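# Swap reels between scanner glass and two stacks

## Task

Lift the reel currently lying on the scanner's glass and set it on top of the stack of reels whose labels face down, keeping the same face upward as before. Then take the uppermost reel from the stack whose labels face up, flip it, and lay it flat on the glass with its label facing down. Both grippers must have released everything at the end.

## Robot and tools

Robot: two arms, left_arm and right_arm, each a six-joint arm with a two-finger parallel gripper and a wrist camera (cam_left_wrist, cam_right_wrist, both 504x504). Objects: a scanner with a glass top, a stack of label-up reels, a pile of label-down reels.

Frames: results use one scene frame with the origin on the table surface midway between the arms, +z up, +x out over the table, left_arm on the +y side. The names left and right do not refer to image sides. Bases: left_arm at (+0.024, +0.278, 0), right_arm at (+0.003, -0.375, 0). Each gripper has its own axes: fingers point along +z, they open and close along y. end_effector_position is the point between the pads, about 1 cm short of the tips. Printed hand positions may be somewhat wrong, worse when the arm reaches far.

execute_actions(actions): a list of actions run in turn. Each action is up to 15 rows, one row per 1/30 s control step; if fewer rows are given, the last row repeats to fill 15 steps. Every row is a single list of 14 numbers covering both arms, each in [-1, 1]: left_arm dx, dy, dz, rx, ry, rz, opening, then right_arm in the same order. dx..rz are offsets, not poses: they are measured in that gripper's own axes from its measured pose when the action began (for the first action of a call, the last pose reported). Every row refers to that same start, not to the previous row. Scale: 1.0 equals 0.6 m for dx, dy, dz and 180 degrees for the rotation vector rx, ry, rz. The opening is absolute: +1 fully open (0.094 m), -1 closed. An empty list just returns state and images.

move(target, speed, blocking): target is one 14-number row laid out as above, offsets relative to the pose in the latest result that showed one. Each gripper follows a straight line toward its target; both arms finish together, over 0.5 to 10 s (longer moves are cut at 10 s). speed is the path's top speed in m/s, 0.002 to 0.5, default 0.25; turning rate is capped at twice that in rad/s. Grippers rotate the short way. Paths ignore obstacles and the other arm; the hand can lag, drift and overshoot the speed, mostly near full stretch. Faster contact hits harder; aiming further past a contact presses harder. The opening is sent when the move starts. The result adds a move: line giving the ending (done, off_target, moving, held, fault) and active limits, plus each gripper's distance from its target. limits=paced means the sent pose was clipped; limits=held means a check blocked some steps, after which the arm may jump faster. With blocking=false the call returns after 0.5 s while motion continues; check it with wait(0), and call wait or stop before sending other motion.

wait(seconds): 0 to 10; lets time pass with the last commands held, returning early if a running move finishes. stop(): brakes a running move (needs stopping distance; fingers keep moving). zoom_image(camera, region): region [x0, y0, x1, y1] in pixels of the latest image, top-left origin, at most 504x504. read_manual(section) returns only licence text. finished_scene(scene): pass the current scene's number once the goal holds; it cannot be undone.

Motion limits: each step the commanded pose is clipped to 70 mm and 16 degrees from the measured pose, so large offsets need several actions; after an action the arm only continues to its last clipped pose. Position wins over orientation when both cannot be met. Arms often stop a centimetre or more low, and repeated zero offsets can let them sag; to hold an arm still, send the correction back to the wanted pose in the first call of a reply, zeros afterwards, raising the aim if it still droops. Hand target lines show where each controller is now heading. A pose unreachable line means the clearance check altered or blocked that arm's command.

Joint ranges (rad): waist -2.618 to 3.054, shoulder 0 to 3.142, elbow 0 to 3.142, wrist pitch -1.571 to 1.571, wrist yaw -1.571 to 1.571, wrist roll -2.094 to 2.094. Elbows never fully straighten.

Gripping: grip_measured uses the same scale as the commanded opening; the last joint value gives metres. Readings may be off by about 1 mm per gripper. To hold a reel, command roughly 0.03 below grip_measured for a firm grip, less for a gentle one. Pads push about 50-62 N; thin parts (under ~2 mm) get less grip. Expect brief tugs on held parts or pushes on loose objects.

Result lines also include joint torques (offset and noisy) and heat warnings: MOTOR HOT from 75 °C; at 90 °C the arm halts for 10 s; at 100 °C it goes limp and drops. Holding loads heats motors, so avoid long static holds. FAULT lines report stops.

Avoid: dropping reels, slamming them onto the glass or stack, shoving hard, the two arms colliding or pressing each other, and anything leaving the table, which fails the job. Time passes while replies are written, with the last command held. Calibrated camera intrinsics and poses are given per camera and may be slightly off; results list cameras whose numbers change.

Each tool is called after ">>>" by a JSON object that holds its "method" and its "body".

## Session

>>> {"method": "execute_actions", "body": {"actions": []}}

Scene clock: 0.00 s.
left_arm: end_effector_position=(-0.0148, +0.5611, +0.1990) grip_measured=+1.000 end_effector_quat_wxyz=(-0.284, -0.570, +0.648, +0.418) | right_arm: end_effector_position=(+0.4216, -0.2292, +0.3715) grip_measured=+1.000 end_effector_quat_wxyz=(+0.311, +0.094, +0.726, +0.607)
Joint positions: left_arm=[ 0.986  1.646  1.291 -1.527 -1.031 -0.485  0.094] | right_arm=[ 0.163  1.48   1.285  0.069 -0.97   1.122  0.094]
Joint velocities: left_arm=[ 0.002 -0.022  0.017 -0.037 -0.007  0.066  0.   ] | right_arm=[ 0.022 -0.012 -0.012  0.007 -0.051 -0.037  0.   ]
Joint torques (N m, as the arm reports them, + toward a larger angle): no reading
Hand target (left_arm): -0.015, +0.563, +0.204; -0.278, -0.572, +0.643, +0.427
Hand target (right_arm): +0.419, -0.229, +0.379; +0.320, +0.085, +0.723, +0.607
camera_calibration (this result's frames):
cam_left_wrist: T_world_to_cam=[[0.557669, -0.0745847, -0.826706, 0.216701], [0.276176, -0.92254, 0.26953, 0.490587], [-0.782772, -0.378625, -0.493873, 0.398411], [0, 0, 0, 1]] pos_world=[0.0555299, 0.619597, 0.243685]
cam_right_wrist: T_world_to_cam=[[0.169545, -0.282247, -0.944241, 0.20302], [-0.975196, 0.0902851, -0.202091, 0.549635], [0.142291, 0.955084, -0.259939, 0.359205], [0, 0, 0, 1]] pos_world=[0.45047, -0.335393, 0.396148]

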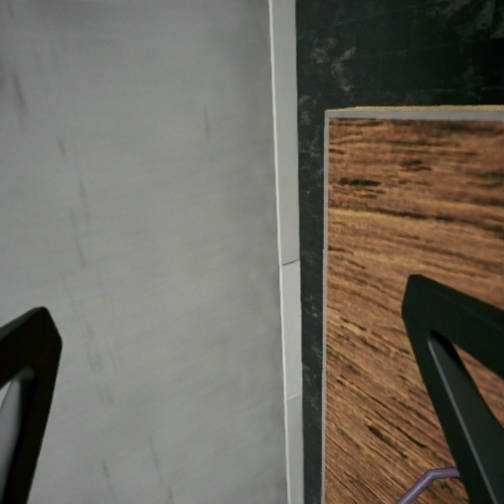

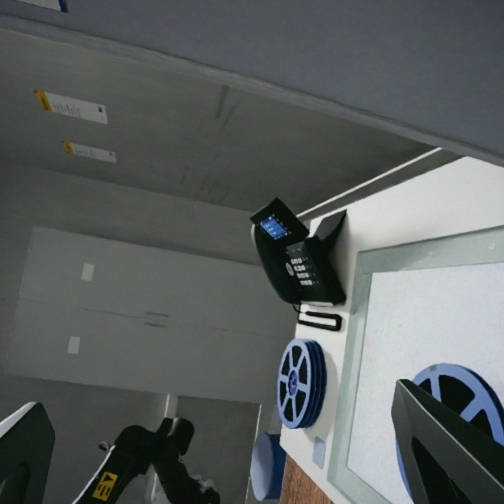

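>>> {"method": "move", "body": {"target": [0.36,-0.125,-0.75,0.302,-0.205,0.412,1,0.08,-0.068,-0.33,0.426,0.218,-0.066,1], "speed": 0.4}}

Scene clock: 15.57 s.
left_arm: end_effector_position=(+0.3568, +0.2460, +0.3154) grip_measured=+1.000 end_effector_quat_wxyz=(+0.214, +0.001, +0.977, -0.015) | right_arm: end_effector_position=(+0.2906, -0.3782, +0.3290) grip_measured=+1.000 end_effector_quat_wxyz=(+0.246, +0.015, +0.969, +0.009)
Joint positions: left_arm=[-0.257  1.627  2.068 -1.58  -0.014 -0.101  0.094] | right_arm=[ 0.138  1.422  1.909 -1.561 -0.025  0.007  0.094]
Joint velocities: left_arm=[ 0.002  0.012 -0.012  0.022  0.081  0.007  0.   ] | right_arm=[ 0.027 -0.002 -0.017  0.022  0.081  0.022  0.   ]
Joint torques (N m, as the arm reports them, + toward a larger angle): left_arm=[ 0.75 -5.57  8.87  1.09  0.03  0.07] | right_arm=[ 0.54 -6.62  4.78  0.9   0.08 -0.03]
Hand target (left_arm): +0.358, +0.247, +0.323; +0.224, +0.003, +0.974, -0.020
Hand target (right_arm): +0.283, -0.378, +0.331; +0.248, +0.009, +0.969, +0.003
Off the commanded pose (left_arm): 0.017 m, 25 deg; orientation clipped at the last step of the last action.
Off the commanded pose (right_arm): 0.009 m, 28 deg; orientation clipped at the last step of the last action.
joint sent to its limit (left arm) — the command would take joint 4 (wrist pitch) past its lower limit, so that joint was sent only as far as its limit.
joint sent to its limit (right arm) — the command would take joint 4 (wrist pitch) past its lower limit, so that joint was sent only as far as its limit.
move: off_target (left_arm, right_arm); limits=paced
camera_calibration (this result's frames):
cam_left_wrist: T_world_to_cam=[[-0.0966403, -0.992096, 0.0800369, 0.255387], [-0.979491, 0.109079, 0.169406, 0.291736], [-0.176798, -0.062024, -0.982291, 0.487391], [0, 0, 0, 1]] pos_world=[0.396604, 0.251776, 0.408898]
cam_right_wrist: T_world_to_cam=[[-0.0928778, -0.99553, 0.017128, -0.366734], [-0.995621, 0.0926753, -0.0122645, 0.371129], [0.0106223, -0.0181921, -0.999778, 0.422688], [0, 0, 0, 1]] pos_world=[0.330953, -0.3918, 0.433427]

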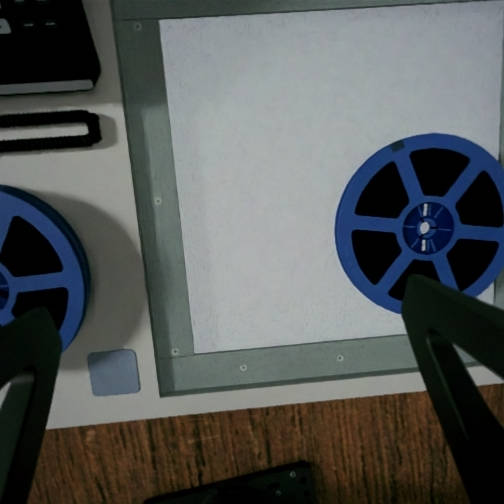

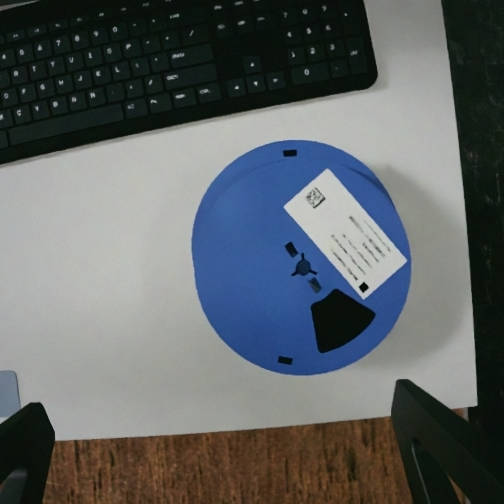

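>>> {"method": "move", "body": {"target": [0,0.2,0,0,0,0,-0.3,0.153,0.44,0.407,-0.341,0.146,0.079,-0.45], "speed": 0.35}}

Scene clock: 37.97 s.
left_arm: end_effector_position=(+0.3566, +0.3644, +0.3082) grip_measured=-0.298 end_effector_quat_wxyz=(+0.214, -0.003, +0.977, -0.013) | right_arm: end_effector_position=(+0.3365, -0.1113, +0.0741) grip_measured=-0.449 end_effector_quat_wxyz=(+0.002, +0.008, +0.853, +0.521)
Joint positions: left_arm=[ 0.182  1.669  2.083 -1.581  0.159  0.294  0.033] | right_arm=[ 0.473  1.917  1.034 -0.143 -1.008  0.626  0.026]
Joint velocities: left_arm=[-0.012 -0.012 -0.007  0.007 -0.022 -0.066  0.   ] | right_arm=[ 0.007 -0.002  0.007  0.051  0.007 -0.066 -0.   ]
Joint torques (N m, as the arm reports them, + toward a larger angle): left_arm=[ 0.52 -5.51  8.98  1.04  0.16  0.09] | right_arm=[  0.52 -10.87   5.23   0.98  -0.54   0.  ]
Hand target (left_arm): +0.359, +0.365, +0.314; +0.224, +0.000, +0.975, -0.015
Hand target (right_arm): +0.331, -0.108, +0.077; -0.002, +0.000, +0.849, +0.529
Off the commanded pose (left_arm): 0.004 m, 1 deg.
Off the commanded pose (right_arm): 0.005 m, 1 deg.
joint sent to its limit (left arm) — the command would take joint 4 (wrist pitch) past its lower limit, so that joint was sent only as far as its limit.
move: done
camera_calibration (this result's frames):
cam_left_wrist: T_world_to_cam=[[-0.0868018, -0.993263, 0.076771, 0.371249], [-0.98061, 0.098778, 0.169254, 0.284055], [-0.175697, -0.0605908, -0.982578, 0.486836], [0, 0, 0, 1]] pos_world=[0.396308, 0.370188, 0.401776]
cam_right_wrist: T_world_to_cam=[[-0.0515144, -0.515936, -0.855077, 0.0116833], [-0.887922, -0.368233, 0.275678, 0.280096], [-0.4571, 0.773443, -0.439142, 0.376234], [0, 0, 0, 1]] pos_world=[0.421282, -0.181827, 0.0979938]

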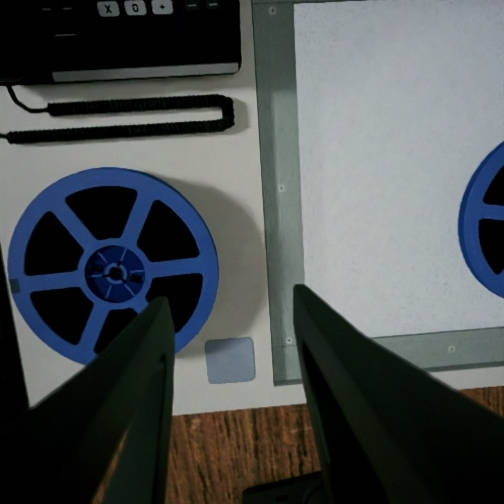

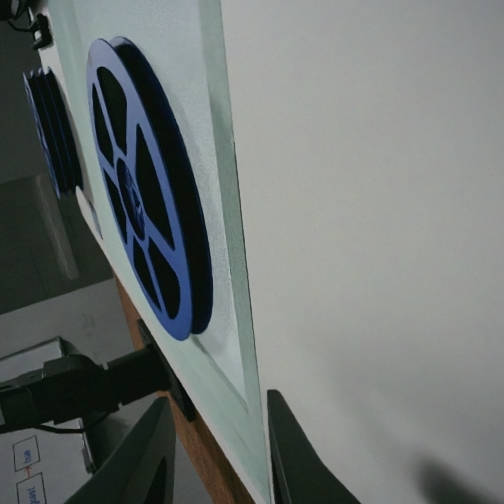

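>>> {"method": "move", "body": {"target": [0,0,0,0,0,0,-0.3,0,0.015,0.085,0,0,0,-0.45], "speed": 0.08}}

Scene clock: 44.37 s.
left_arm: end_effector_position=(+0.3566, +0.3643, +0.3082) grip_measured=-0.298 end_effector_quat_wxyz=(+0.214, -0.003, +0.977, -0.013) | right_arm: end_effector_position=(+0.3331, -0.0652, +0.0590) grip_measured=-0.449 end_effector_quat_wxyz=(-0.003, +0.012, +0.854, +0.520)
Joint positions: left_arm=[ 0.182  1.669  2.083 -1.581  0.16   0.294  0.033] | right_arm=[ 0.598  1.986  1.033  0.067 -0.935  0.814  0.026]
Joint velocities: left_arm=[-0.002 -0.017  0.002 -0.037  0.037 -0.022 -0.001] | right_arm=[ 0.017 -0.002  0.007 -0.066  0.037  0.037  0.   ]
Joint torques (N m, as the arm reports them, + toward a larger angle): left_arm=[ 0.03 -6.04  6.17  1.09  0.04 -0.02] | right_arm=[ 0.32 -9.68  7.89  1.14 -0.31  0.  ]
Hand target (left_arm): +0.357, +0.364, +0.308; +0.214, -0.003, +0.977, -0.013
Hand target (right_arm): +0.337, -0.062, +0.059; +0.001, +0.008, +0.853, +0.522
Off the commanded pose (left_arm): 0.000 m, 0 deg.
Off the commanded pose (right_arm): 0.005 m, 1 deg.
move: done
camera_calibration (this result's frames):
cam_left_wrist: T_world_to_cam=[[-0.0869594, -0.993225, 0.0770903, 0.371129], [-0.980615, 0.098981, 0.169109, 0.28405], [-0.175594, -0.0608902, -0.982578, 0.486918], [0, 0, 0, 1]] pos_world=[0.396316, 0.370148, 0.401788]
cam_right_wrist: T_world_to_cam=[[-0.0645672, -0.518586, -0.852584, 0.0263895], [-0.885288, -0.364526, 0.288767, 0.296747], [-0.46054, 0.773427, -0.435561, 0.333261], [0, 0, 0, 1]] pos_world=[0.41789, -0.135896, 0.0819637]

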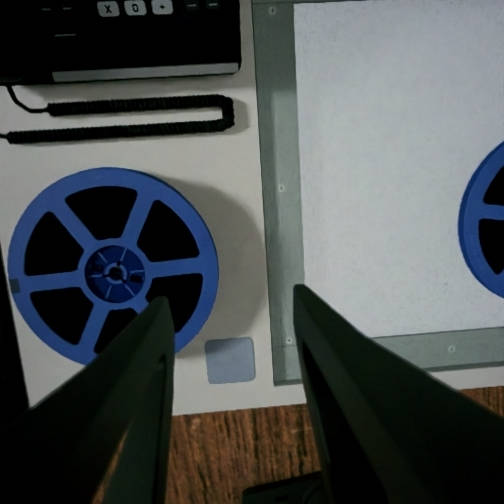

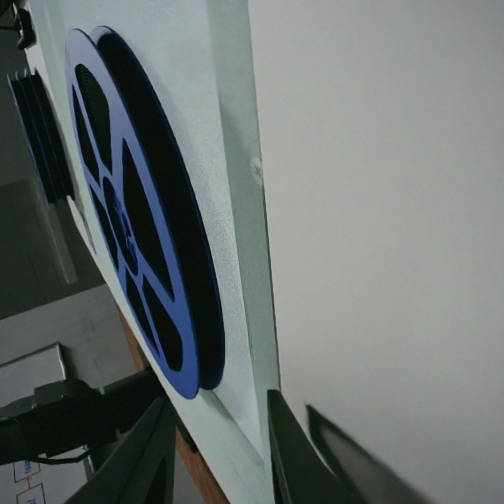

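>>> {"method": "move", "body": {"target": [0,0,0,0,0,0,-0.3,0,0.04,0.056,0,0,0,-0.55], "speed": 0.04}}

Scene clock: 52.73 s.
left_arm: end_effector_position=(+0.3566, +0.3643, +0.3082) grip_measured=-0.298 end_effector_quat_wxyz=(+0.214, -0.003, +0.977, -0.013) | right_arm: end_effector_position=(+0.3276, -0.0305, +0.0623) grip_measured=-0.549 end_effector_quat_wxyz=(-0.011, +0.019, +0.856, +0.516)
Joint positions: left_arm=[ 0.182  1.669  2.083 -1.581  0.16   0.294  0.033] | right_arm=[ 0.689  2.009  1.076  0.118 -0.875  0.931  0.021]
Joint velocities: left_arm=[-0.012 -0.017  0.002  0.022  0.095 -0.037  0.   ] | right_arm=[-0.032  0.007 -0.002  0.066 -0.037  0.066 -0.001]
Joint torques (N m, as the arm reports them, + toward a larger angle): left_arm=[ 0.02 -6.04  6.16  1.09  0.04 -0.03] | right_arm=[ 0.44 -9.92  9.23  1.22 -0.27  0.04]
Hand target (left_arm): +0.357, +0.364, +0.308; +0.214, -0.003, +0.977, -0.013
Hand target (right_arm): +0.333, -0.024, +0.065; -0.003, +0.012, +0.854, +0.521
Off the commanded pose (left_arm): 0.000 m, 0 deg.
Off the commanded pose (right_arm): 0.009 m, 1 deg.
move: done
camera_calibration (this result's frames):
cam_left_wrist: T_world_to_cam=[[-0.0869594, -0.993225, 0.0770903, 0.371129], [-0.980615, 0.098981, 0.169109, 0.28405], [-0.175594, -0.0608902, -0.982578, 0.486918], [0, 0, 0, 1]] pos_world=[0.396316, 0.370148, 0.401788]
cam_right_wrist: T_world_to_cam=[[-0.0831916, -0.524841, -0.847125, 0.0524112], [-0.880417, -0.359523, 0.309206, 0.300905], [-0.466845, 0.771547, -0.43217, 0.307142], [0, 0, 0, 1]] pos_world=[0.41267, -0.101285, 0.0840949]

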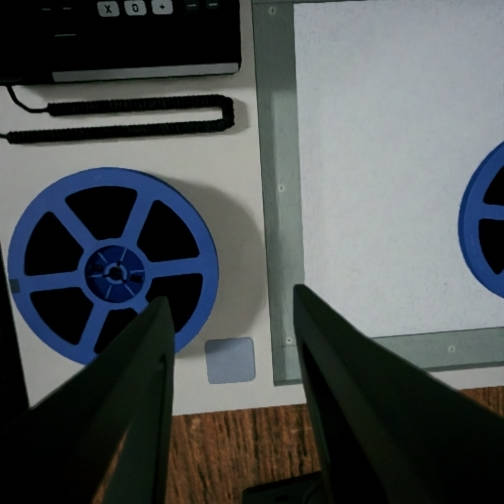

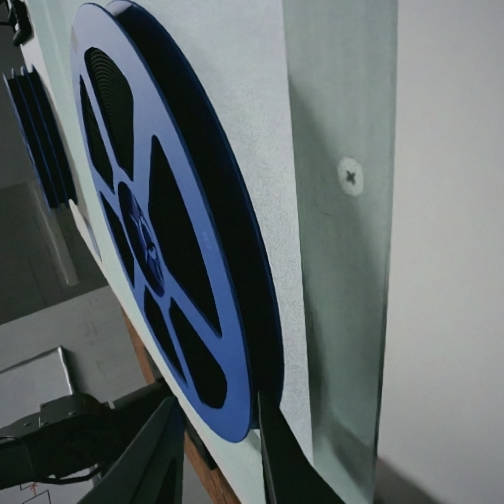

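>>> {"method": "move", "body": {"target": [0,0,0,0,0,0,-0.3,-0.006,0.006,0.03,0,0,0,-0.55], "speed": 0.03}}

>>> {"method": "execute_actions", "body": {"actions": [[[0,0,0,0,0,0,1,0,0,0,0,0,0,-0.85]],[[0,0,0,0,0,0,1,0,0,0,0,0,0,-1]],[[0,0,0,0,0,0,1,0,0,0,0,0,0,-1]]]}}

Scene clock: 60.03 s.
left_arm: end_effector_position=(+0.3566, +0.3643, +0.3082) grip_measured=-0.298 end_effector_quat_wxyz=(+0.214, -0.003, +0.977, -0.013) | right_arm: end_effector_position=(+0.3260, -0.0207, +0.0549) grip_measured=-0.549 end_effector_quat_wxyz=(-0.019, +0.027, +0.858, +0.513)
Joint positions: left_arm=[ 0.182  1.669  2.083 -1.581  0.16   0.294  0.033] | right_arm=[ 0.713  2.038  1.09   0.14  -0.857  0.969  0.021]
Joint velocities: left_arm=[ 0.012 -0.002 -0.022  0.037  0.022  0.007 -0.   ] | right_arm=[-0.012 -0.007 -0.012 -0.037 -0.037  0.022  0.   ]
Joint torques (N m, as the arm reports them, + toward a larger angle): left_arm=[ 0.02 -6.04  6.16  1.09  0.04 -0.02] | right_arm=[ 0.69 -9.94  9.23  1.26 -0.25  0.03]
Hand target (left_arm): +0.357, +0.364, +0.308; +0.214, -0.003, +0.977, -0.013
Hand target (right_arm): +0.331, -0.013, +0.057; -0.011, +0.019, +0.856, +0.517
Off the commanded pose (left_arm): 0.000 m, 0 deg.
Off the commanded pose (right_arm): 0.010 m, 1 deg.
move: done
camera_calibration (this result's frames):
cam_left_wrist: T_world_to_cam=[[-0.0869594, -0.993225, 0.0770903, 0.371129], [-0.980615, 0.098981, 0.169109, 0.28405], [-0.175594, -0.0608902, -0.982578, 0.486918], [0, 0, 0, 1]] pos_world=[0.396316, 0.370148, 0.401788]
cam_right_wrist: T_world_to_cam=[[-0.104854, -0.531048, -0.840829, 0.0577502], [-0.87519, -0.352247, 0.33161, 0.302523], [-0.47228, 0.770656, -0.427833, 0.29713], [0, 0, 0, 1]] pos_world=[0.411149, -0.0917535, 0.0753603]

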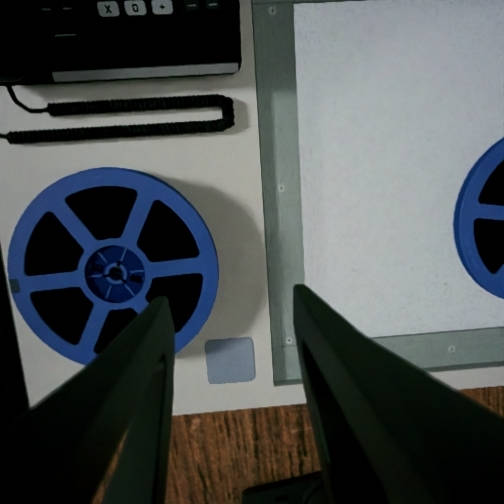

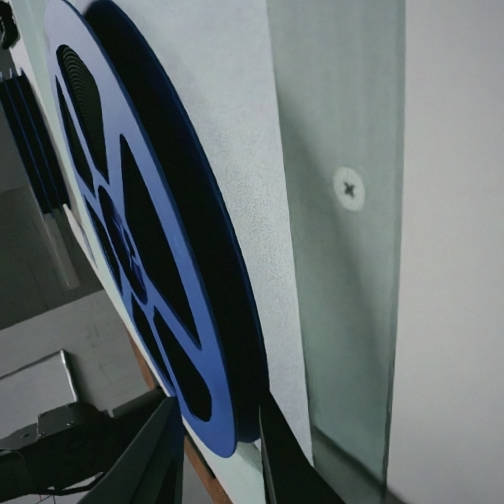

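Scene clock: 61.53 s.
left_arm: end_effector_position=(+0.3566, +0.3643, +0.3082) grip_measured=+1.000 end_effector_quat_wxyz=(+0.214, -0.003, +0.977, -0.013) | right_arm: end_effector_position=(+0.3267, -0.0209, +0.0544) grip_measured=-0.975 end_effector_quat_wxyz=(-0.017, +0.028, +0.859, +0.512)
Joint positions: left_arm=[ 0.182  1.669  2.083 -1.581  0.16   0.294  0.094] | right_arm=[ 0.713  2.038  1.09   0.14  -0.853  0.97   0.001]
Joint velocities: left_arm=[-0.007 -0.017 -0.012  0.022 -0.037  0.007  0.   ] | right_arm=[ 0.012 -0.017 -0.012 -0.051 -0.022 -0.007 -0.   ]
Joint torques (N m, as the arm reports them, + toward a larger angle): left_arm=[ 0.03 -6.04  6.17  1.09  0.04 -0.03] | right_arm=[  0.01 -11.48   6.72   1.14  -0.28   0.02]
Hand target (left_arm): +0.357, +0.364, +0.308; +0.214, -0.003, +0.977, -0.013
Hand target (right_arm): +0.327, -0.021, +0.054; -0.017, +0.028, +0.859, +0.512
Off the commanded pose (left_arm): 0.000 m, 0 deg.
Off the commanded pose (right_arm): 0.000 m, 0 deg.
camera_calibration (this result's frames):
cam_left_wrist: T_world_to_cam=[[-0.0869594, -0.993225, 0.0770903, 0.371129], [-0.980615, 0.098981, 0.169109, 0.28405], [-0.175594, -0.0608902, -0.982578, 0.486918], [0, 0, 0, 1]] pos_world=[0.396316, 0.370148, 0.401788]
cam_right_wrist: T_world_to_cam=[[-0.105873, -0.533229, -0.83932, 0.0574855], [-0.876908, -0.347912, 0.331647, 0.30385], [-0.468853, 0.771119, -0.430759, 0.296499], [0, 0, 0, 1]] pos_world=[0.411549, -0.09227, 0.0751974]

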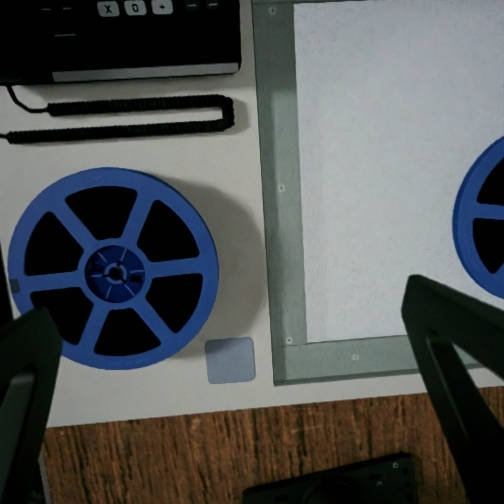

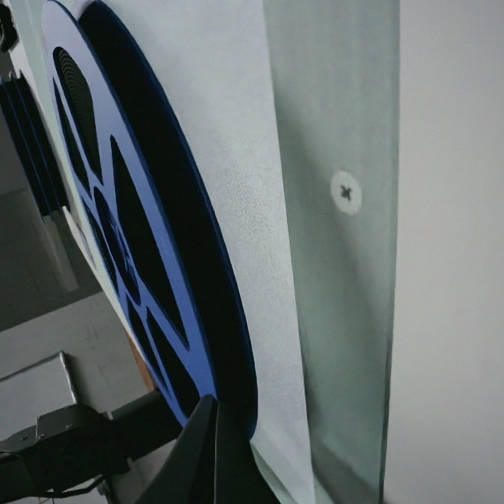

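>>> {"method": "move", "body": {"target": [0,0,0,0,0,0,1,0,0.24,-0.12,0,0,0,-1], "speed": 0.12}}

Scene clock: 66.23 s.
left_arm: end_effector_position=(+0.3566, +0.3643, +0.3082) grip_measured=+1.000 end_effector_quat_wxyz=(+0.214, -0.003, +0.977, -0.013) | right_arm: end_effector_position=(+0.3346, -0.0184, +0.1851) grip_measured=-0.981 end_effector_quat_wxyz=(-0.041, +0.052, +0.869, +0.490)
Joint positions: left_arm=[ 0.182  1.669  2.083 -1.581  0.16   0.294  0.094] | right_arm=[ 0.713  1.872  1.476 -0.486 -0.836  0.98   0.001]
Joint velocities: left_arm=[ 0.012 -0.022  0.007 -0.051 -0.007 -0.022  0.   ] | right_arm=[-0.002 -0.027 -0.012  0.022 -0.007 -0.022 -0.001]
Joint torques (N m, as the arm reports them, + toward a larger angle): left_arm=[ 0.02 -6.04  6.16  1.09  0.04 -0.03] | right_arm=[ -0.05 -14.39  10.86   1.12  -0.44  -0.08]
Hand target (left_arm): +0.357, +0.364, +0.308; +0.214, -0.003, +0.977, -0.013
Hand target (right_arm): +0.335, -0.016, +0.215; -0.017, +0.028, +0.859, +0.511
Off the commanded pose (left_arm): 0.000 m, 0 deg.
Off the commanded pose (right_arm): 0.030 m, 5 deg.
move: off_target (right_arm)
camera_calibration (this result's frames):
cam_left_wrist: T_world_to_cam=[[-0.0869594, -0.993225, 0.0770903, 0.371129], [-0.980615, 0.098981, 0.169109, 0.28405], [-0.175594, -0.0608902, -0.982578, 0.486918], [0, 0, 0, 1]] pos_world=[0.396316, 0.370148, 0.401788]
cam_right_wrist: T_world_to_cam=[[-0.167582, -0.570797, -0.803808, 0.18276], [-0.858198, -0.316808, 0.403892, 0.249233], [-0.485193, 0.757511, -0.436766, 0.360857], [0, 0, 0, 1]] pos_world=[0.419604, -0.0900755, 0.20385]

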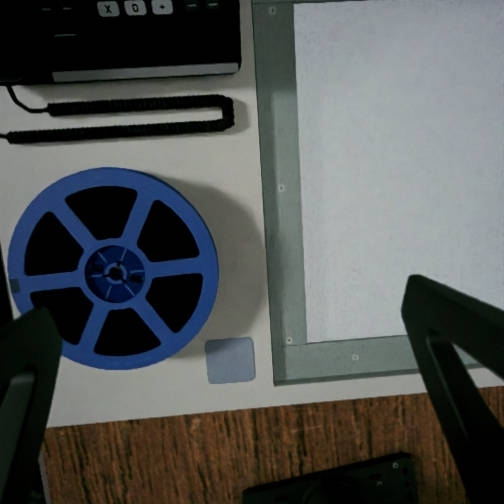

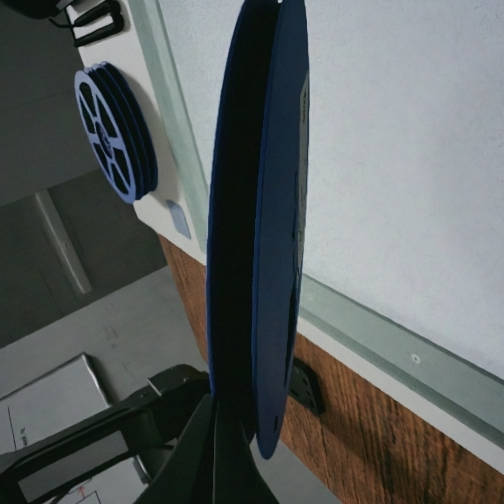

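>>> {"method": "move", "body": {"target": [0.115,-0.22,0.158,0.4,0.054,-0.154,-0.4,0.01,0.04,-0.08,-0.19,0,0,-1], "speed": 0.15}}

Scene clock: 83.73 s.
left_arm: end_effector_position=(+0.3386, +0.2396, +0.1962) grip_measured=-0.398 end_effector_quat_wxyz=(+0.101, -0.104, +0.780, -0.609) | right_arm: end_effector_position=(+0.3319, -0.0438, +0.2298) grip_measured=-0.980 end_effector_quat_wxyz=(-0.034, +0.071, +0.692, +0.718)
Joint positions: left_arm=[ 0.294  1.835  1.294 -1.571  1.288  0.591  0.028] | right_arm=[ 0.613  1.819  0.916  0.972 -1.071  1.781  0.001]
Joint velocities: left_arm=[-0.017 -0.017  0.017 -0.066  0.095  0.007  0.   ] | right_arm=[-0.002  0.002 -0.022  0.022  0.037  0.022 -0.   ]
Joint torques (N m, as the arm reports them, + toward a larger angle): left_arm=[-0.61 -7.05  4.42 -0.7   0.65  0.1 ] | right_arm=[-0.5  -9.1   6.27  1.64 -0.04  0.03]
Hand target (left_arm): +0.338, +0.235, +0.197; +0.097, -0.107, +0.772, -0.619
Hand target (right_arm): +0.332, -0.047, +0.231; -0.024, +0.061, +0.688, +0.723
Off the commanded pose (left_arm): 0.011 m, 3 deg.
Off the commanded pose (right_arm): 0.003 m, 2 deg.
joint sent to its limit (left arm) — the command would take joint 4 (wrist pitch) past its lower limit, so that joint was sent only as far as its limit.
move: off_target (left_arm)
camera_calibration (this result's frames):
cam_left_wrist: T_world_to_cam=[[-0.040028, -0.176098, 0.983558, -0.135134], [-0.94868, 0.31573, 0.0179204, 0.264585], [-0.313695, -0.932365, -0.179699, 0.464079], [0, 0, 0, 1]] pos_world=[0.391177, 0.325357, 0.211565]
cam_right_wrist: T_world_to_cam=[[-0.18976, -0.0269514, -0.98146, 0.275689], [-0.888001, -0.42174, 0.183272, 0.276854], [-0.418861, 0.906316, 0.0560968, 0.26963], [0, 0, 0, 1]] pos_world=[0.411099, -0.120179, 0.204713]

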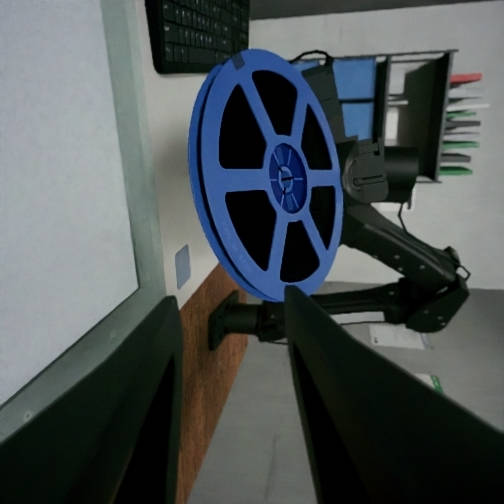

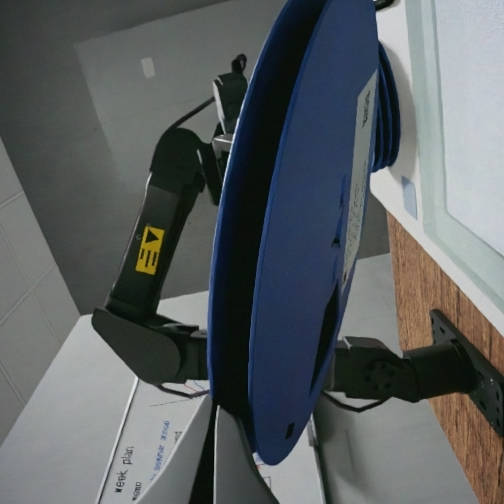

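>>> {"method": "move", "body": {"target": [0,0,0,0,0,0,-0.4,0,0.01,0,-0.13,0,0,-1], "speed": 0.08}}

Scene clock: 93.77 s.
left_arm: end_effector_position=(+0.3382, +0.2396, +0.1956) grip_measured=-0.398 end_effector_quat_wxyz=(+0.100, -0.103, +0.781, -0.608) | right_arm: end_effector_position=(+0.3367, -0.0431, +0.2229) grip_measured=-0.980 end_effector_quat_wxyz=(-0.028, +0.116, +0.614, +0.781)
Joint positions: left_arm=[ 0.294  1.835  1.294 -1.571  1.285  0.591  0.028] | right_arm=[ 0.645  1.994  0.832  1.53  -0.912  2.089  0.001]
Joint velocities: left_arm=[-0.002 -0.012  0.017 -0.066 -0.095 -0.037 -0.001] | right_arm=[-0.012  0.022 -0.017  0.095  0.022  0.022  0.   ]
Joint torques (N m, as the arm reports them, + toward a larger angle): left_arm=[ 0.03 -7.3   5.82 -0.54  0.46 -0.03] | right_arm=[  0.61 -11.64   4.95   1.61   0.31  -0.05]
Hand target (left_arm): +0.339, +0.240, +0.196; +0.101, -0.104, +0.780, -0.609
Hand target (right_arm): +0.332, -0.044, +0.236; -0.009, +0.101, +0.601, +0.793
Off the commanded pose (left_arm): 0.001 m, 0 deg.
Off the commanded pose (right_arm): 0.013 m, 13 deg.
joint sent to its limit (right arm) — the command would take joint 4 (wrist pitch) past its upper limit, so that joint was sent only as far as its limit.
move: off_target (right_arm)
camera_calibration (this result's frames):
cam_left_wrist: T_world_to_cam=[[-0.0394623, -0.178743, 0.983104, -0.134117], [-0.948074, 0.317442, 0.0196595, 0.263302], [-0.315593, -0.931279, -0.181988, 0.464733], [0, 0, 0, 1]] pos_world=[0.391003, 0.325241, 0.211251]
cam_right_wrist: T_world_to_cam=[[-0.234376, 0.181506, -0.955051, 0.288028], [-0.913585, -0.376944, 0.152563, 0.300017], [-0.33231, 0.908278, 0.254168, 0.19816], [0, 0, 0, 1]] pos_world=[0.407448, -0.119173, 0.178944]

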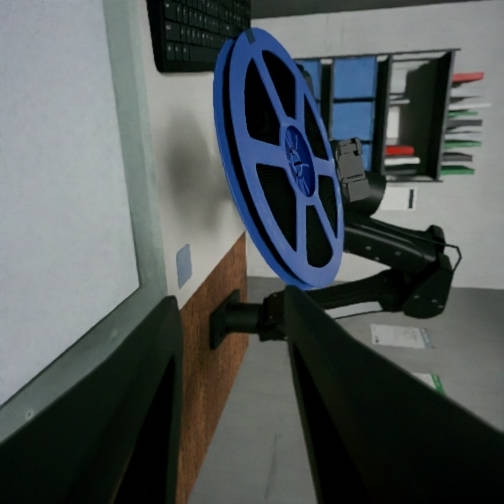

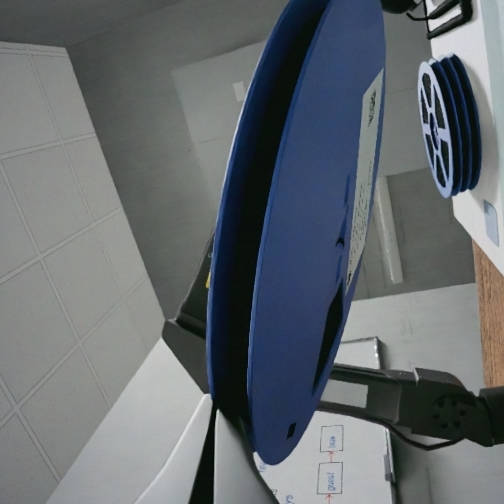

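>>> {"method": "move", "body": {"target": [0.0,0.01,0.14,0,0,0,-0.3,0,0.01,0,0,0,0,-1], "speed": 0.1}}

Scene clock: 105.47 s.
left_arm: end_effector_position=(+0.3617, +0.1662, +0.1632) grip_measured=-0.302 end_effector_quat_wxyz=(+0.087, -0.107, +0.783, -0.606) | right_arm: end_effector_position=(+0.3378, -0.0417, +0.2156) grip_measured=-0.980 end_effector_quat_wxyz=(-0.042, +0.129, +0.621, +0.772)
Joint positions: left_arm=[ 0.03   1.658  0.974 -0.524  1.301 -0.368  0.033] | right_arm=[ 0.645  1.994  0.832  1.488 -0.919  2.093  0.001]
Joint velocities: left_arm=[-0.022  0.012  0.002  0.11   0.022 -0.066 -0.001] | right_arm=[-0.007  0.002  0.007 -0.007 -0.051 -0.051 -0.   ]
Joint torques (N m, as the arm reports them, + toward a larger angle): left_arm=[-0.6  -8.36  5.28  0.99  0.51 -0.09] | right_arm=[ -0.26 -11.77   6.35   1.43   0.14   0.  ]
Hand target (left_arm): +0.358, +0.163, +0.167; +0.093, -0.098, +0.782, -0.608
Hand target (right_arm): +0.338, -0.045, +0.229; -0.028, +0.116, +0.614, +0.781
Off the commanded pose (left_arm): 0.007 m, 2 deg.
Off the commanded pose (right_arm): 0.013 m, 3 deg.
move: off_target (right_arm)
camera_calibration (this result's frames):
cam_left_wrist: T_world_to_cam=[[-0.0170936, -0.179317, 0.983643, -0.122507], [-0.944118, 0.326769, 0.0431627, 0.30269], [-0.329163, -0.927937, -0.174882, 0.401041], [0, 0, 0, 1]] pos_world=[0.415689, 0.251264, 0.177573]
cam_right_wrist: T_world_to_cam=[[-0.273654, 0.160328, -0.948371, 0.292006], [-0.903961, -0.379718, 0.196646, 0.289839], [-0.328586, 0.911103, 0.248842, 0.19915], [0, 0, 0, 1]] pos_world=[0.407349, -0.118207, 0.170378]

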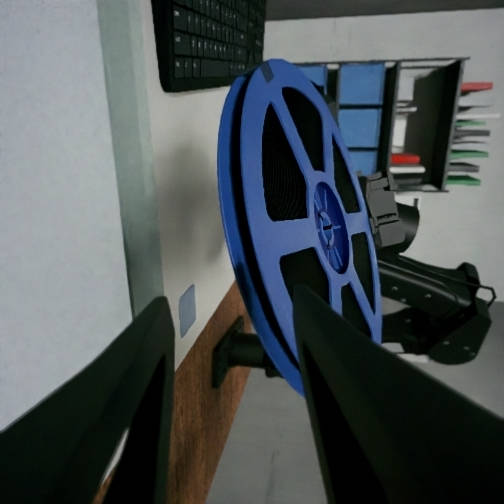

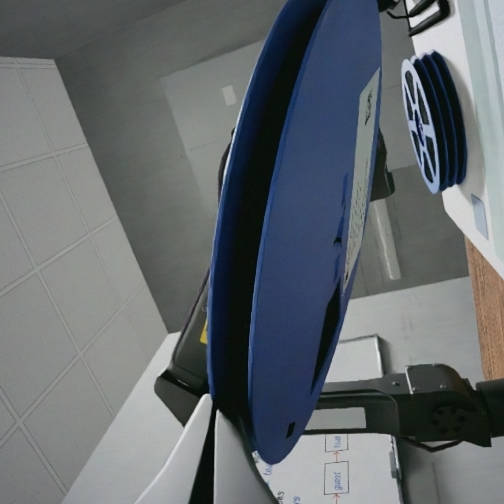

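>>> {"method": "move", "body": {"target": [0,-0.02,0.085,0,0,0,-0.25,0,0.015,0,0,0,0,-1], "speed": 0.05}}

Scene clock: 114.77 s.
left_arm: end_effector_position=(+0.3786, +0.1184, +0.1568) grip_measured=-0.252 end_effector_quat_wxyz=(+0.080, -0.111, +0.786, -0.603) | right_arm: end_effector_position=(+0.3391, -0.0403, +0.2067) grip_measured=-0.980 end_effector_quat_wxyz=(-0.058, +0.146, +0.630, +0.761)
Joint positions: left_arm=[-0.134  1.658  0.89  -0.052  1.205 -0.794  0.035] | right_arm=[ 0.645  1.994  0.832  1.437 -0.925  2.098  0.001]
Joint velocities: left_arm=[ 0.012  0.007  0.002  0.125  0.022 -0.051 -0.001] | right_arm=[-0.007 -0.002  0.002 -0.007 -0.022 -0.022 -0.   ]
Joint torques (N m, as the arm reports them, + toward a larger angle): left_arm=[-0.51 -8.13  5.5   1.48  0.35 -0.08] | right_arm=[ -0.45 -12.45   6.76   1.45   0.09   0.01]
Hand target (left_arm): +0.375, +0.116, +0.160; +0.084, -0.104, +0.785, -0.604
Hand target (right_arm): +0.340, -0.044, +0.224; -0.042, +0.129, +0.621, +0.772
Off the commanded pose (left_arm): 0.006 m, 1 deg.
Off the commanded pose (right_arm): 0.018 m, 3 deg.
move: off_target (right_arm)
camera_calibration (this result's frames):
cam_left_wrist: T_world_to_cam=[[0.0000280635, -0.186694, 0.982418, -0.1299], [-0.942366, 0.328695, 0.0624906, 0.330584], [-0.334583, -0.9258, -0.175925, 0.363143], [0, 0, 0, 1]] pos_world=[0.433036, 0.203285, 0.170844]
cam_right_wrist: T_world_to_cam=[[-0.320243, 0.135324, -0.93762, 0.296245], [-0.890548, -0.380528, 0.249245, 0.277831], [-0.323062, 0.914815, 0.242374, 0.200085], [0, 0, 0, 1]] pos_world=[0.406932, -0.117407, 0.160022]

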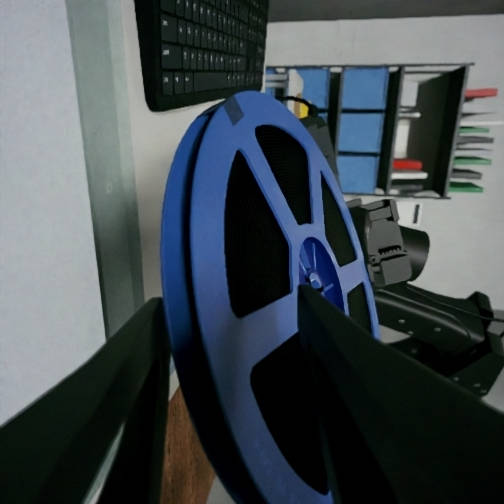

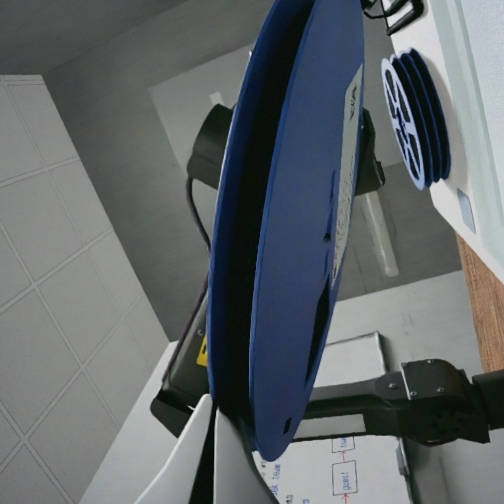

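>>> {"method": "execute_actions", "body": {"actions": [[[0,0.035,0.008,0,0,0,-0.2,0,0.02,0,0,0,0,-1]],[[0,0,0,0,0,0,-0.2,0,0,0,0,0,0,-1]]]}}

Scene clock: 120.63 s.
left_arm: end_effector_position=(+0.3796, +0.1187, +0.1356) grip_measured=-0.202 end_effector_quat_wxyz=(+0.074, -0.118, +0.788, -0.600) | right_arm: end_effector_position=(+0.3407, -0.0386, +0.1927) grip_measured=-0.980 end_effector_quat_wxyz=(-0.081, +0.172, +0.642, +0.742)
Joint positions: left_arm=[-0.134  1.709  0.859  0.012  1.201 -0.794  0.037] | right_arm=[ 0.645  1.994  0.832  1.357 -0.933  2.1    0.001]
Joint velocities: left_arm=[ 0.002  0.012  0.012 -0.051 -0.022 -0.022  0.   ] | right_arm=[ 0.012  0.007 -0.007  0.007 -0.037 -0.007 -0.002]
Joint torques (N m, as the arm reports them, + toward a larger angle): left_arm=[ 0.03 -6.94  6.74  1.3   0.38 -0.02] | right_arm=[  0.06 -10.3    5.92   1.45   0.07   0.  ]
Hand target (left_arm): +0.379, +0.119, +0.136; +0.073, -0.117, +0.787, -0.601
Hand target (right_arm): +0.340, -0.039, +0.195; -0.077, +0.167, +0.640, +0.746
Off the commanded pose (left_arm): 0.001 m, 0 deg.
Off the commanded pose (right_arm): 0.003 m, 1 deg.
camera_calibration (this result's frames):
cam_left_wrist: T_world_to_cam=[[0.0190118, -0.189586, 0.98168, -0.115809], [-0.942068, 0.32547, 0.0811007, 0.330467], [-0.334883, -0.926351, -0.172415, 0.359734], [0, 0, 0, 1]] pos_world=[0.433993, 0.203727, 0.14891]
cam_right_wrist: T_world_to_cam=[[-0.388168, 0.0973682, -0.916431, 0.300948], [-0.866798, -0.376334, 0.327161, 0.260493], [-0.313029, 0.921354, 0.230479, 0.201539], [0, 0, 0, 1]] pos_world=[0.405701, -0.116959, 0.144124]

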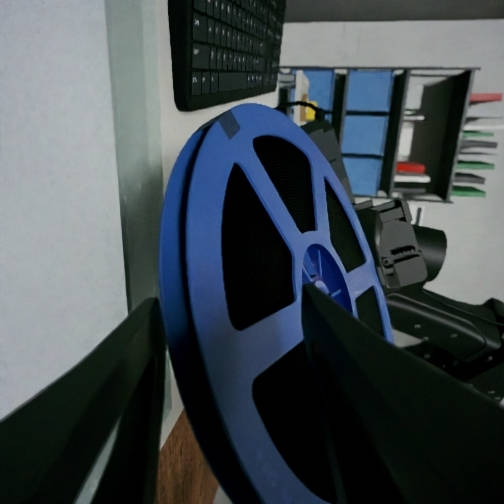

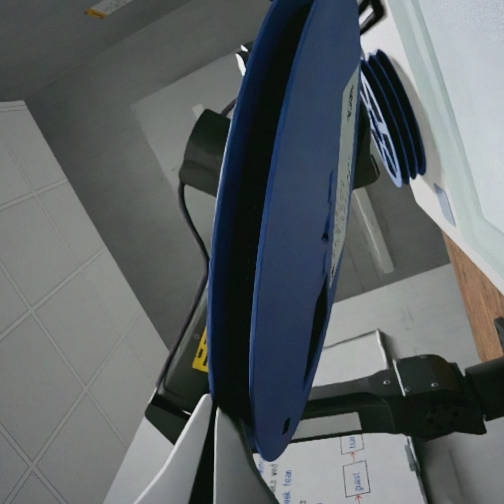

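>>> {"method": "execute_actions", "body": {"actions": [[[0,0.04,0,0,0,0,-0.2,0,0.04,0,-0.015,0,0,-1]],[[0,0,0,0,0,0,-0.8,0,0.02,0,0,0,0,-1]],[[0,0,0,0,0,0,-0.82,0,0.02,0,0,0,0,-1]]]}}

Scene clock: 126.83 s.
left_arm: end_effector_position=(+0.3838, +0.1276, +0.1068) grip_measured=-0.818 end_effector_quat_wxyz=(+0.078, -0.137, +0.798, -0.582) | right_arm: end_effector_position=(+0.3453, -0.0419, +0.1674) grip_measured=-0.980 end_effector_quat_wxyz=(-0.121, +0.228, +0.662, +0.704)
Joint positions: left_arm=[-0.118  1.766  0.833  0.047  1.159 -0.766  0.009] | right_arm=[ 0.63   1.982  0.832  1.183 -0.949  2.1    0.001]
Joint velocities: left_arm=[ 0.002 -0.027 -0.007  0.037  0.022 -0.037 -0.   ] | right_arm=[ 0.002 -0.007  0.007 -0.081  0.037 -0.022 -0.   ]
Joint torques (N m, as the arm reports them, + toward a larger angle): left_arm=[ 0.04 -7.18  6.39  1.26  0.56 -0.03] | right_arm=[ -0.32 -12.61   8.32   1.4   -0.01   0.02]
Hand target (left_arm): +0.382, +0.126, +0.109; +0.073, -0.133, +0.794, -0.589
Hand target (right_arm): +0.350, -0.043, +0.187; -0.106, +0.211, +0.656, +0.717
Off the commanded pose (left_arm): 0.004 m, 1 deg.
Off the commanded pose (right_arm): 0.021 m, 3 deg.
joint sent to its limit (right arm) — the command would take joint 6 (wrist roll) past its upper limit, so that joint was sent only as far as its limit.
camera_calibration (this result's frames):
cam_left_wrist: T_world_to_cam=[[0.0492403, -0.225691, 0.972954, -0.0919439], [-0.950842, 0.287598, 0.114834, 0.338473], [-0.305736, -0.93078, -0.200436, 0.356786], [0, 0, 0, 1]] pos_world=[0.435444, 0.213994, 0.122101]
cam_right_wrist: T_world_to_cam=[[-0.515997, 0.030432, -0.85605, 0.311093], [-0.808581, -0.347178, 0.475042, 0.227855], [-0.282745, 0.937305, 0.203749, 0.206596], [0, 0, 0, 1]] pos_world=[0.403176, -0.124004, 0.115977]

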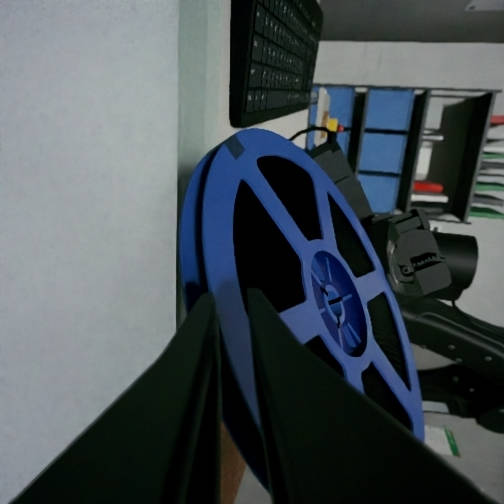

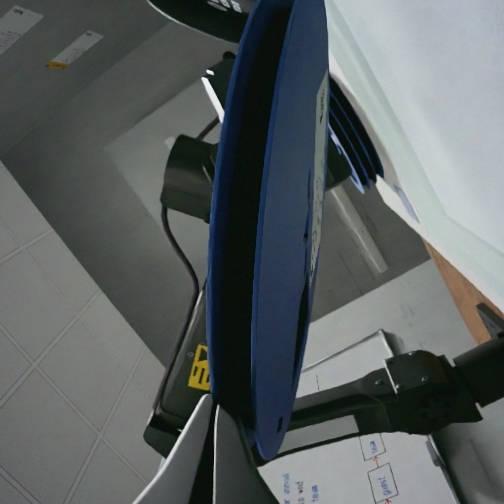

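>>> {"method": "execute_actions", "body": {"actions": [[[0,0,0,0,0,0,-1,0,0,0,0,0,0,-1]],[[0,0,0,0,0,0,-1,0,0,0,0,0,0,-1]]]}}

Scene clock: 132.90 s.
left_arm: end_effector_position=(+0.3860, +0.1295, +0.1041) grip_measured=-0.995 end_effector_quat_wxyz=(+0.083, -0.143, +0.801, -0.575) | right_arm: end_effector_position=(+0.3452, -0.0419, +0.1634) grip_measured=-0.980 end_effector_quat_wxyz=(-0.127, +0.235, +0.665, +0.698)
Joint positions: left_arm=[-0.117  1.766  0.833  0.047  1.138 -0.766  0.   ] | right_arm=[ 0.63   1.982  0.832  1.16  -0.949  2.1    0.001]
Joint velocities: left_arm=[ 0.002  0.007 -0.017 -0.066  0.051  0.007 -0.001] | right_arm=[-0.017 -0.012 -0.007 -0.022 -0.081  0.007 -0.   ]
Joint torques (N m, as the arm reports them, + toward a larger angle): left_arm=[ 0.02 -7.18  6.4   1.27  0.39 -0.02] | right_arm=[  0.   -10.36   6.01   1.54  -0.01   0.01]
Hand target (left_arm): +0.386, +0.129, +0.105; +0.082, -0.142, +0.801, -0.576
Hand target (right_arm): +0.345, -0.042, +0.166; -0.123, +0.229, +0.663, +0.702
Off the commanded pose (left_arm): 0.001 m, 0 deg.
Off the commanded pose (right_arm): 0.003 m, 1 deg.
camera_calibration (this result's frames):
cam_left_wrist: T_world_to_cam=[[0.0531108, -0.241015, 0.969067, -0.0881123], [-0.954773, 0.27205, 0.119989, 0.343375], [-0.292554, -0.931612, -0.215666, 0.355319], [0, 0, 0, 1]] pos_world=[0.436474, 0.216368, 0.120816]
cam_right_wrist: T_world_to_cam=[[-0.533453, 0.0213587, -0.84556, 0.311579], [-0.798377, -0.342846, 0.495026, 0.223115], [-0.279324, 0.939149, 0.199945, 0.206854], [0, 0, 0, 1]] pos_world=[0.402122, -0.124428, 0.111652]

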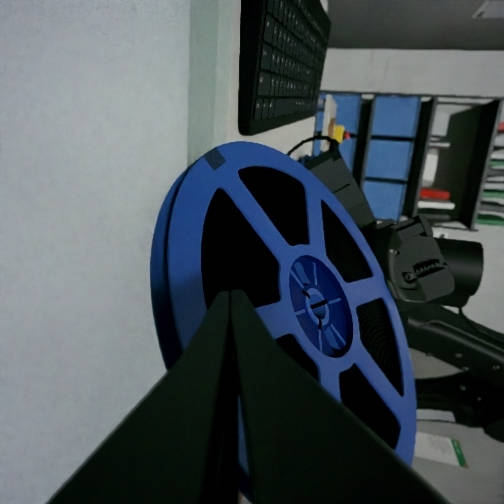

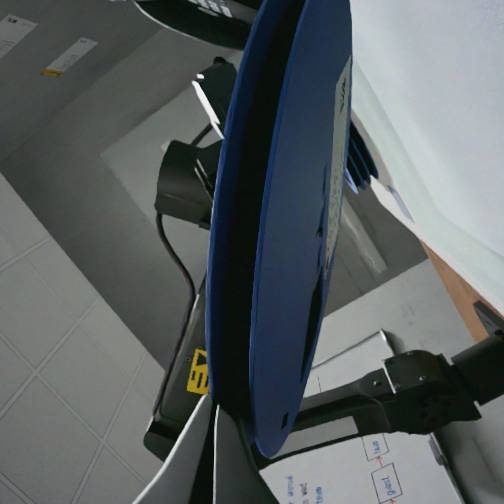

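>>> {"method": "move", "body": {"target": [0,0,-0.13,0,0,0,-0.2,0,0.14,0,0.002,0.042,-0.137,-1], "speed": 0.1}}

Scene clock: 142.97 s.
left_arm: end_effector_position=(+0.3586, +0.1969, +0.1177) grip_measured=-0.202 end_effector_quat_wxyz=(+0.073, -0.156, +0.805, -0.568) | right_arm: end_effector_position=(+0.3817, -0.0474, +0.2201) grip_measured=-0.980 end_effector_quat_wxyz=(-0.039, +0.064, +0.698, +0.712)
Joint positions: left_arm=[ 0.114  1.748  0.966 -0.641  1.216 -0.222  0.037] | right_arm=[ 0.548  1.982  1.12   0.905 -1.155  1.757  0.001]
Joint velocities: left_arm=[-0.007  0.002  0.007 -0.037  0.022  0.095 -0.001] | right_arm=[ 0.012 -0.002  0.007  0.022 -0.007 -0.037 -0.   ]
Joint torques (N m, as the arm reports them, + toward a larger angle): left_arm=[ 0.61 -7.76  8.97  0.38  0.72  0.15] | right_arm=[ -0.47 -12.07  10.21   1.34  -0.08  -0.1 ]
Hand target (left_arm): +0.363, +0.199, +0.131; +0.087, -0.145, +0.799, -0.577
Hand target (right_arm): +0.386, -0.049, +0.236; -0.019, +0.042, +0.693, +0.720
Off the commanded pose (left_arm): 0.013 m, 2 deg.
Off the commanded pose (right_arm): 0.017 m, 4 deg.
move: off_target (left_arm, right_arm)
camera_calibration (this result's frames):
cam_left_wrist: T_world_to_cam=[[0.0886133, -0.249268, 0.964372, -0.0942052], [-0.953139, 0.259947, 0.154771, 0.294953], [-0.289265, -0.932895, -0.214552, 0.411922], [0, 0, 0, 1]] pos_world=[0.408633, 0.284126, 0.133577]
cam_right_wrist: T_world_to_cam=[[-0.186422, -0.0450901, -0.981435, 0.273399], [-0.880977, -0.434507, 0.187303, 0.317139], [-0.434886, 0.899539, 0.0412783, 0.3033], [0, 0, 0, 1]] pos_world=[0.46226, -0.122703, 0.196403]

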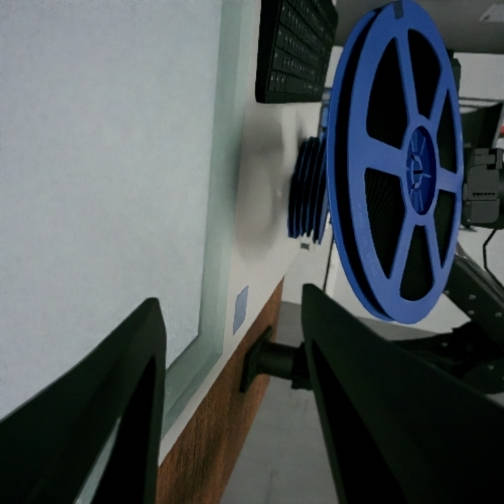

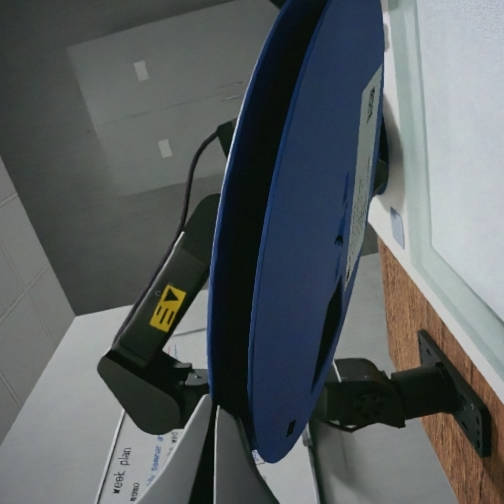

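>>> {"method": "move", "body": {"target": [-0.012,-0.07,0.07,0.09,0,0,0.4,0,0.012,0,0,0,0,-1], "speed": 0.08}}

Scene clock: 166.40 s.
left_arm: end_effector_position=(+0.3880, +0.1532, +0.1433) grip_measured=+0.398 end_effector_quat_wxyz=(+0.098, -0.141, +0.723, -0.670) | right_arm: end_effector_position=(+0.3817, -0.0473, +0.2143) grip_measured=-0.980 end_effector_quat_wxyz=(-0.053, +0.078, +0.702, +0.706)
Joint positions: left_arm=[-0.015  1.795  0.698  0.7    1.353 -1.229  0.066] | right_arm=[ 0.548  1.982  1.12   0.864 -1.156  1.76   0.001]
Joint velocities: left_arm=[-0.022  0.022 -0.007  0.051 -0.007 -0.051  0.   ] | right_arm=[-0.007  0.012 -0.002 -0.066 -0.007  0.037 -0.   ]
Joint torques (N m, as the arm reports them, + toward a larger angle): left_arm=[-0.68 -6.31  4.29  1.63  0.23 -0.09] | right_arm=[ -0.05 -12.65   8.53   1.37  -0.03  -0.01]
Hand target (left_arm): +0.383, +0.149, +0.139; +0.088, -0.140, +0.722, -0.672
Hand target (right_arm): +0.382, -0.048, +0.227; -0.039, +0.064, +0.698, +0.712
Off the commanded pose (left_arm): 0.005 m, 1 deg.
Off the commanded pose (right_arm): 0.013 m, 2 deg.
move: off_target (right_arm)
camera_calibration (this result's frames):
cam_left_wrist: T_world_to_cam=[[-0.0103605, -0.00441148, 0.999937, -0.136509], [-0.964205, 0.265012, -0.00882115, 0.357309], [-0.264956, -0.964235, -0.00699924, 0.350821], [0, 0, 0, 1]] pos_world=[0.436057, 0.242981, 0.142108]
cam_right_wrist: T_world_to_cam=[[-0.225662, -0.0599356, -0.97236, 0.280026], [-0.872266, -0.432066, 0.229065, 0.306077], [-0.433853, 0.899848, 0.0452212, 0.302261], [0, 0, 0, 1]] pos_world=[0.461309, -0.12296, 0.188506]

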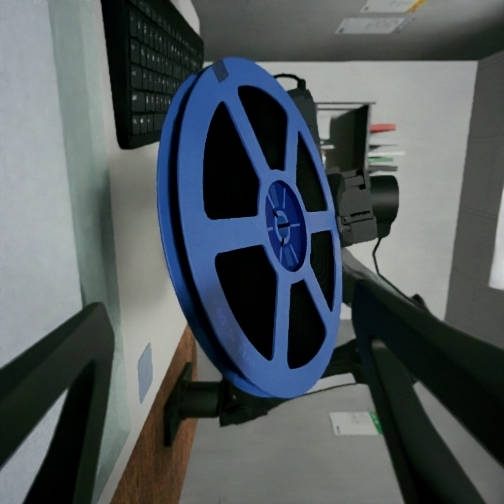

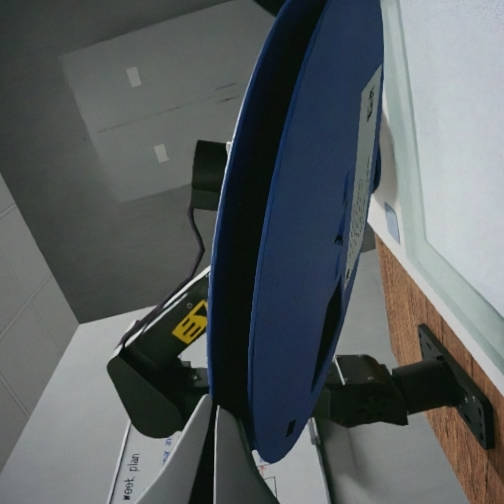

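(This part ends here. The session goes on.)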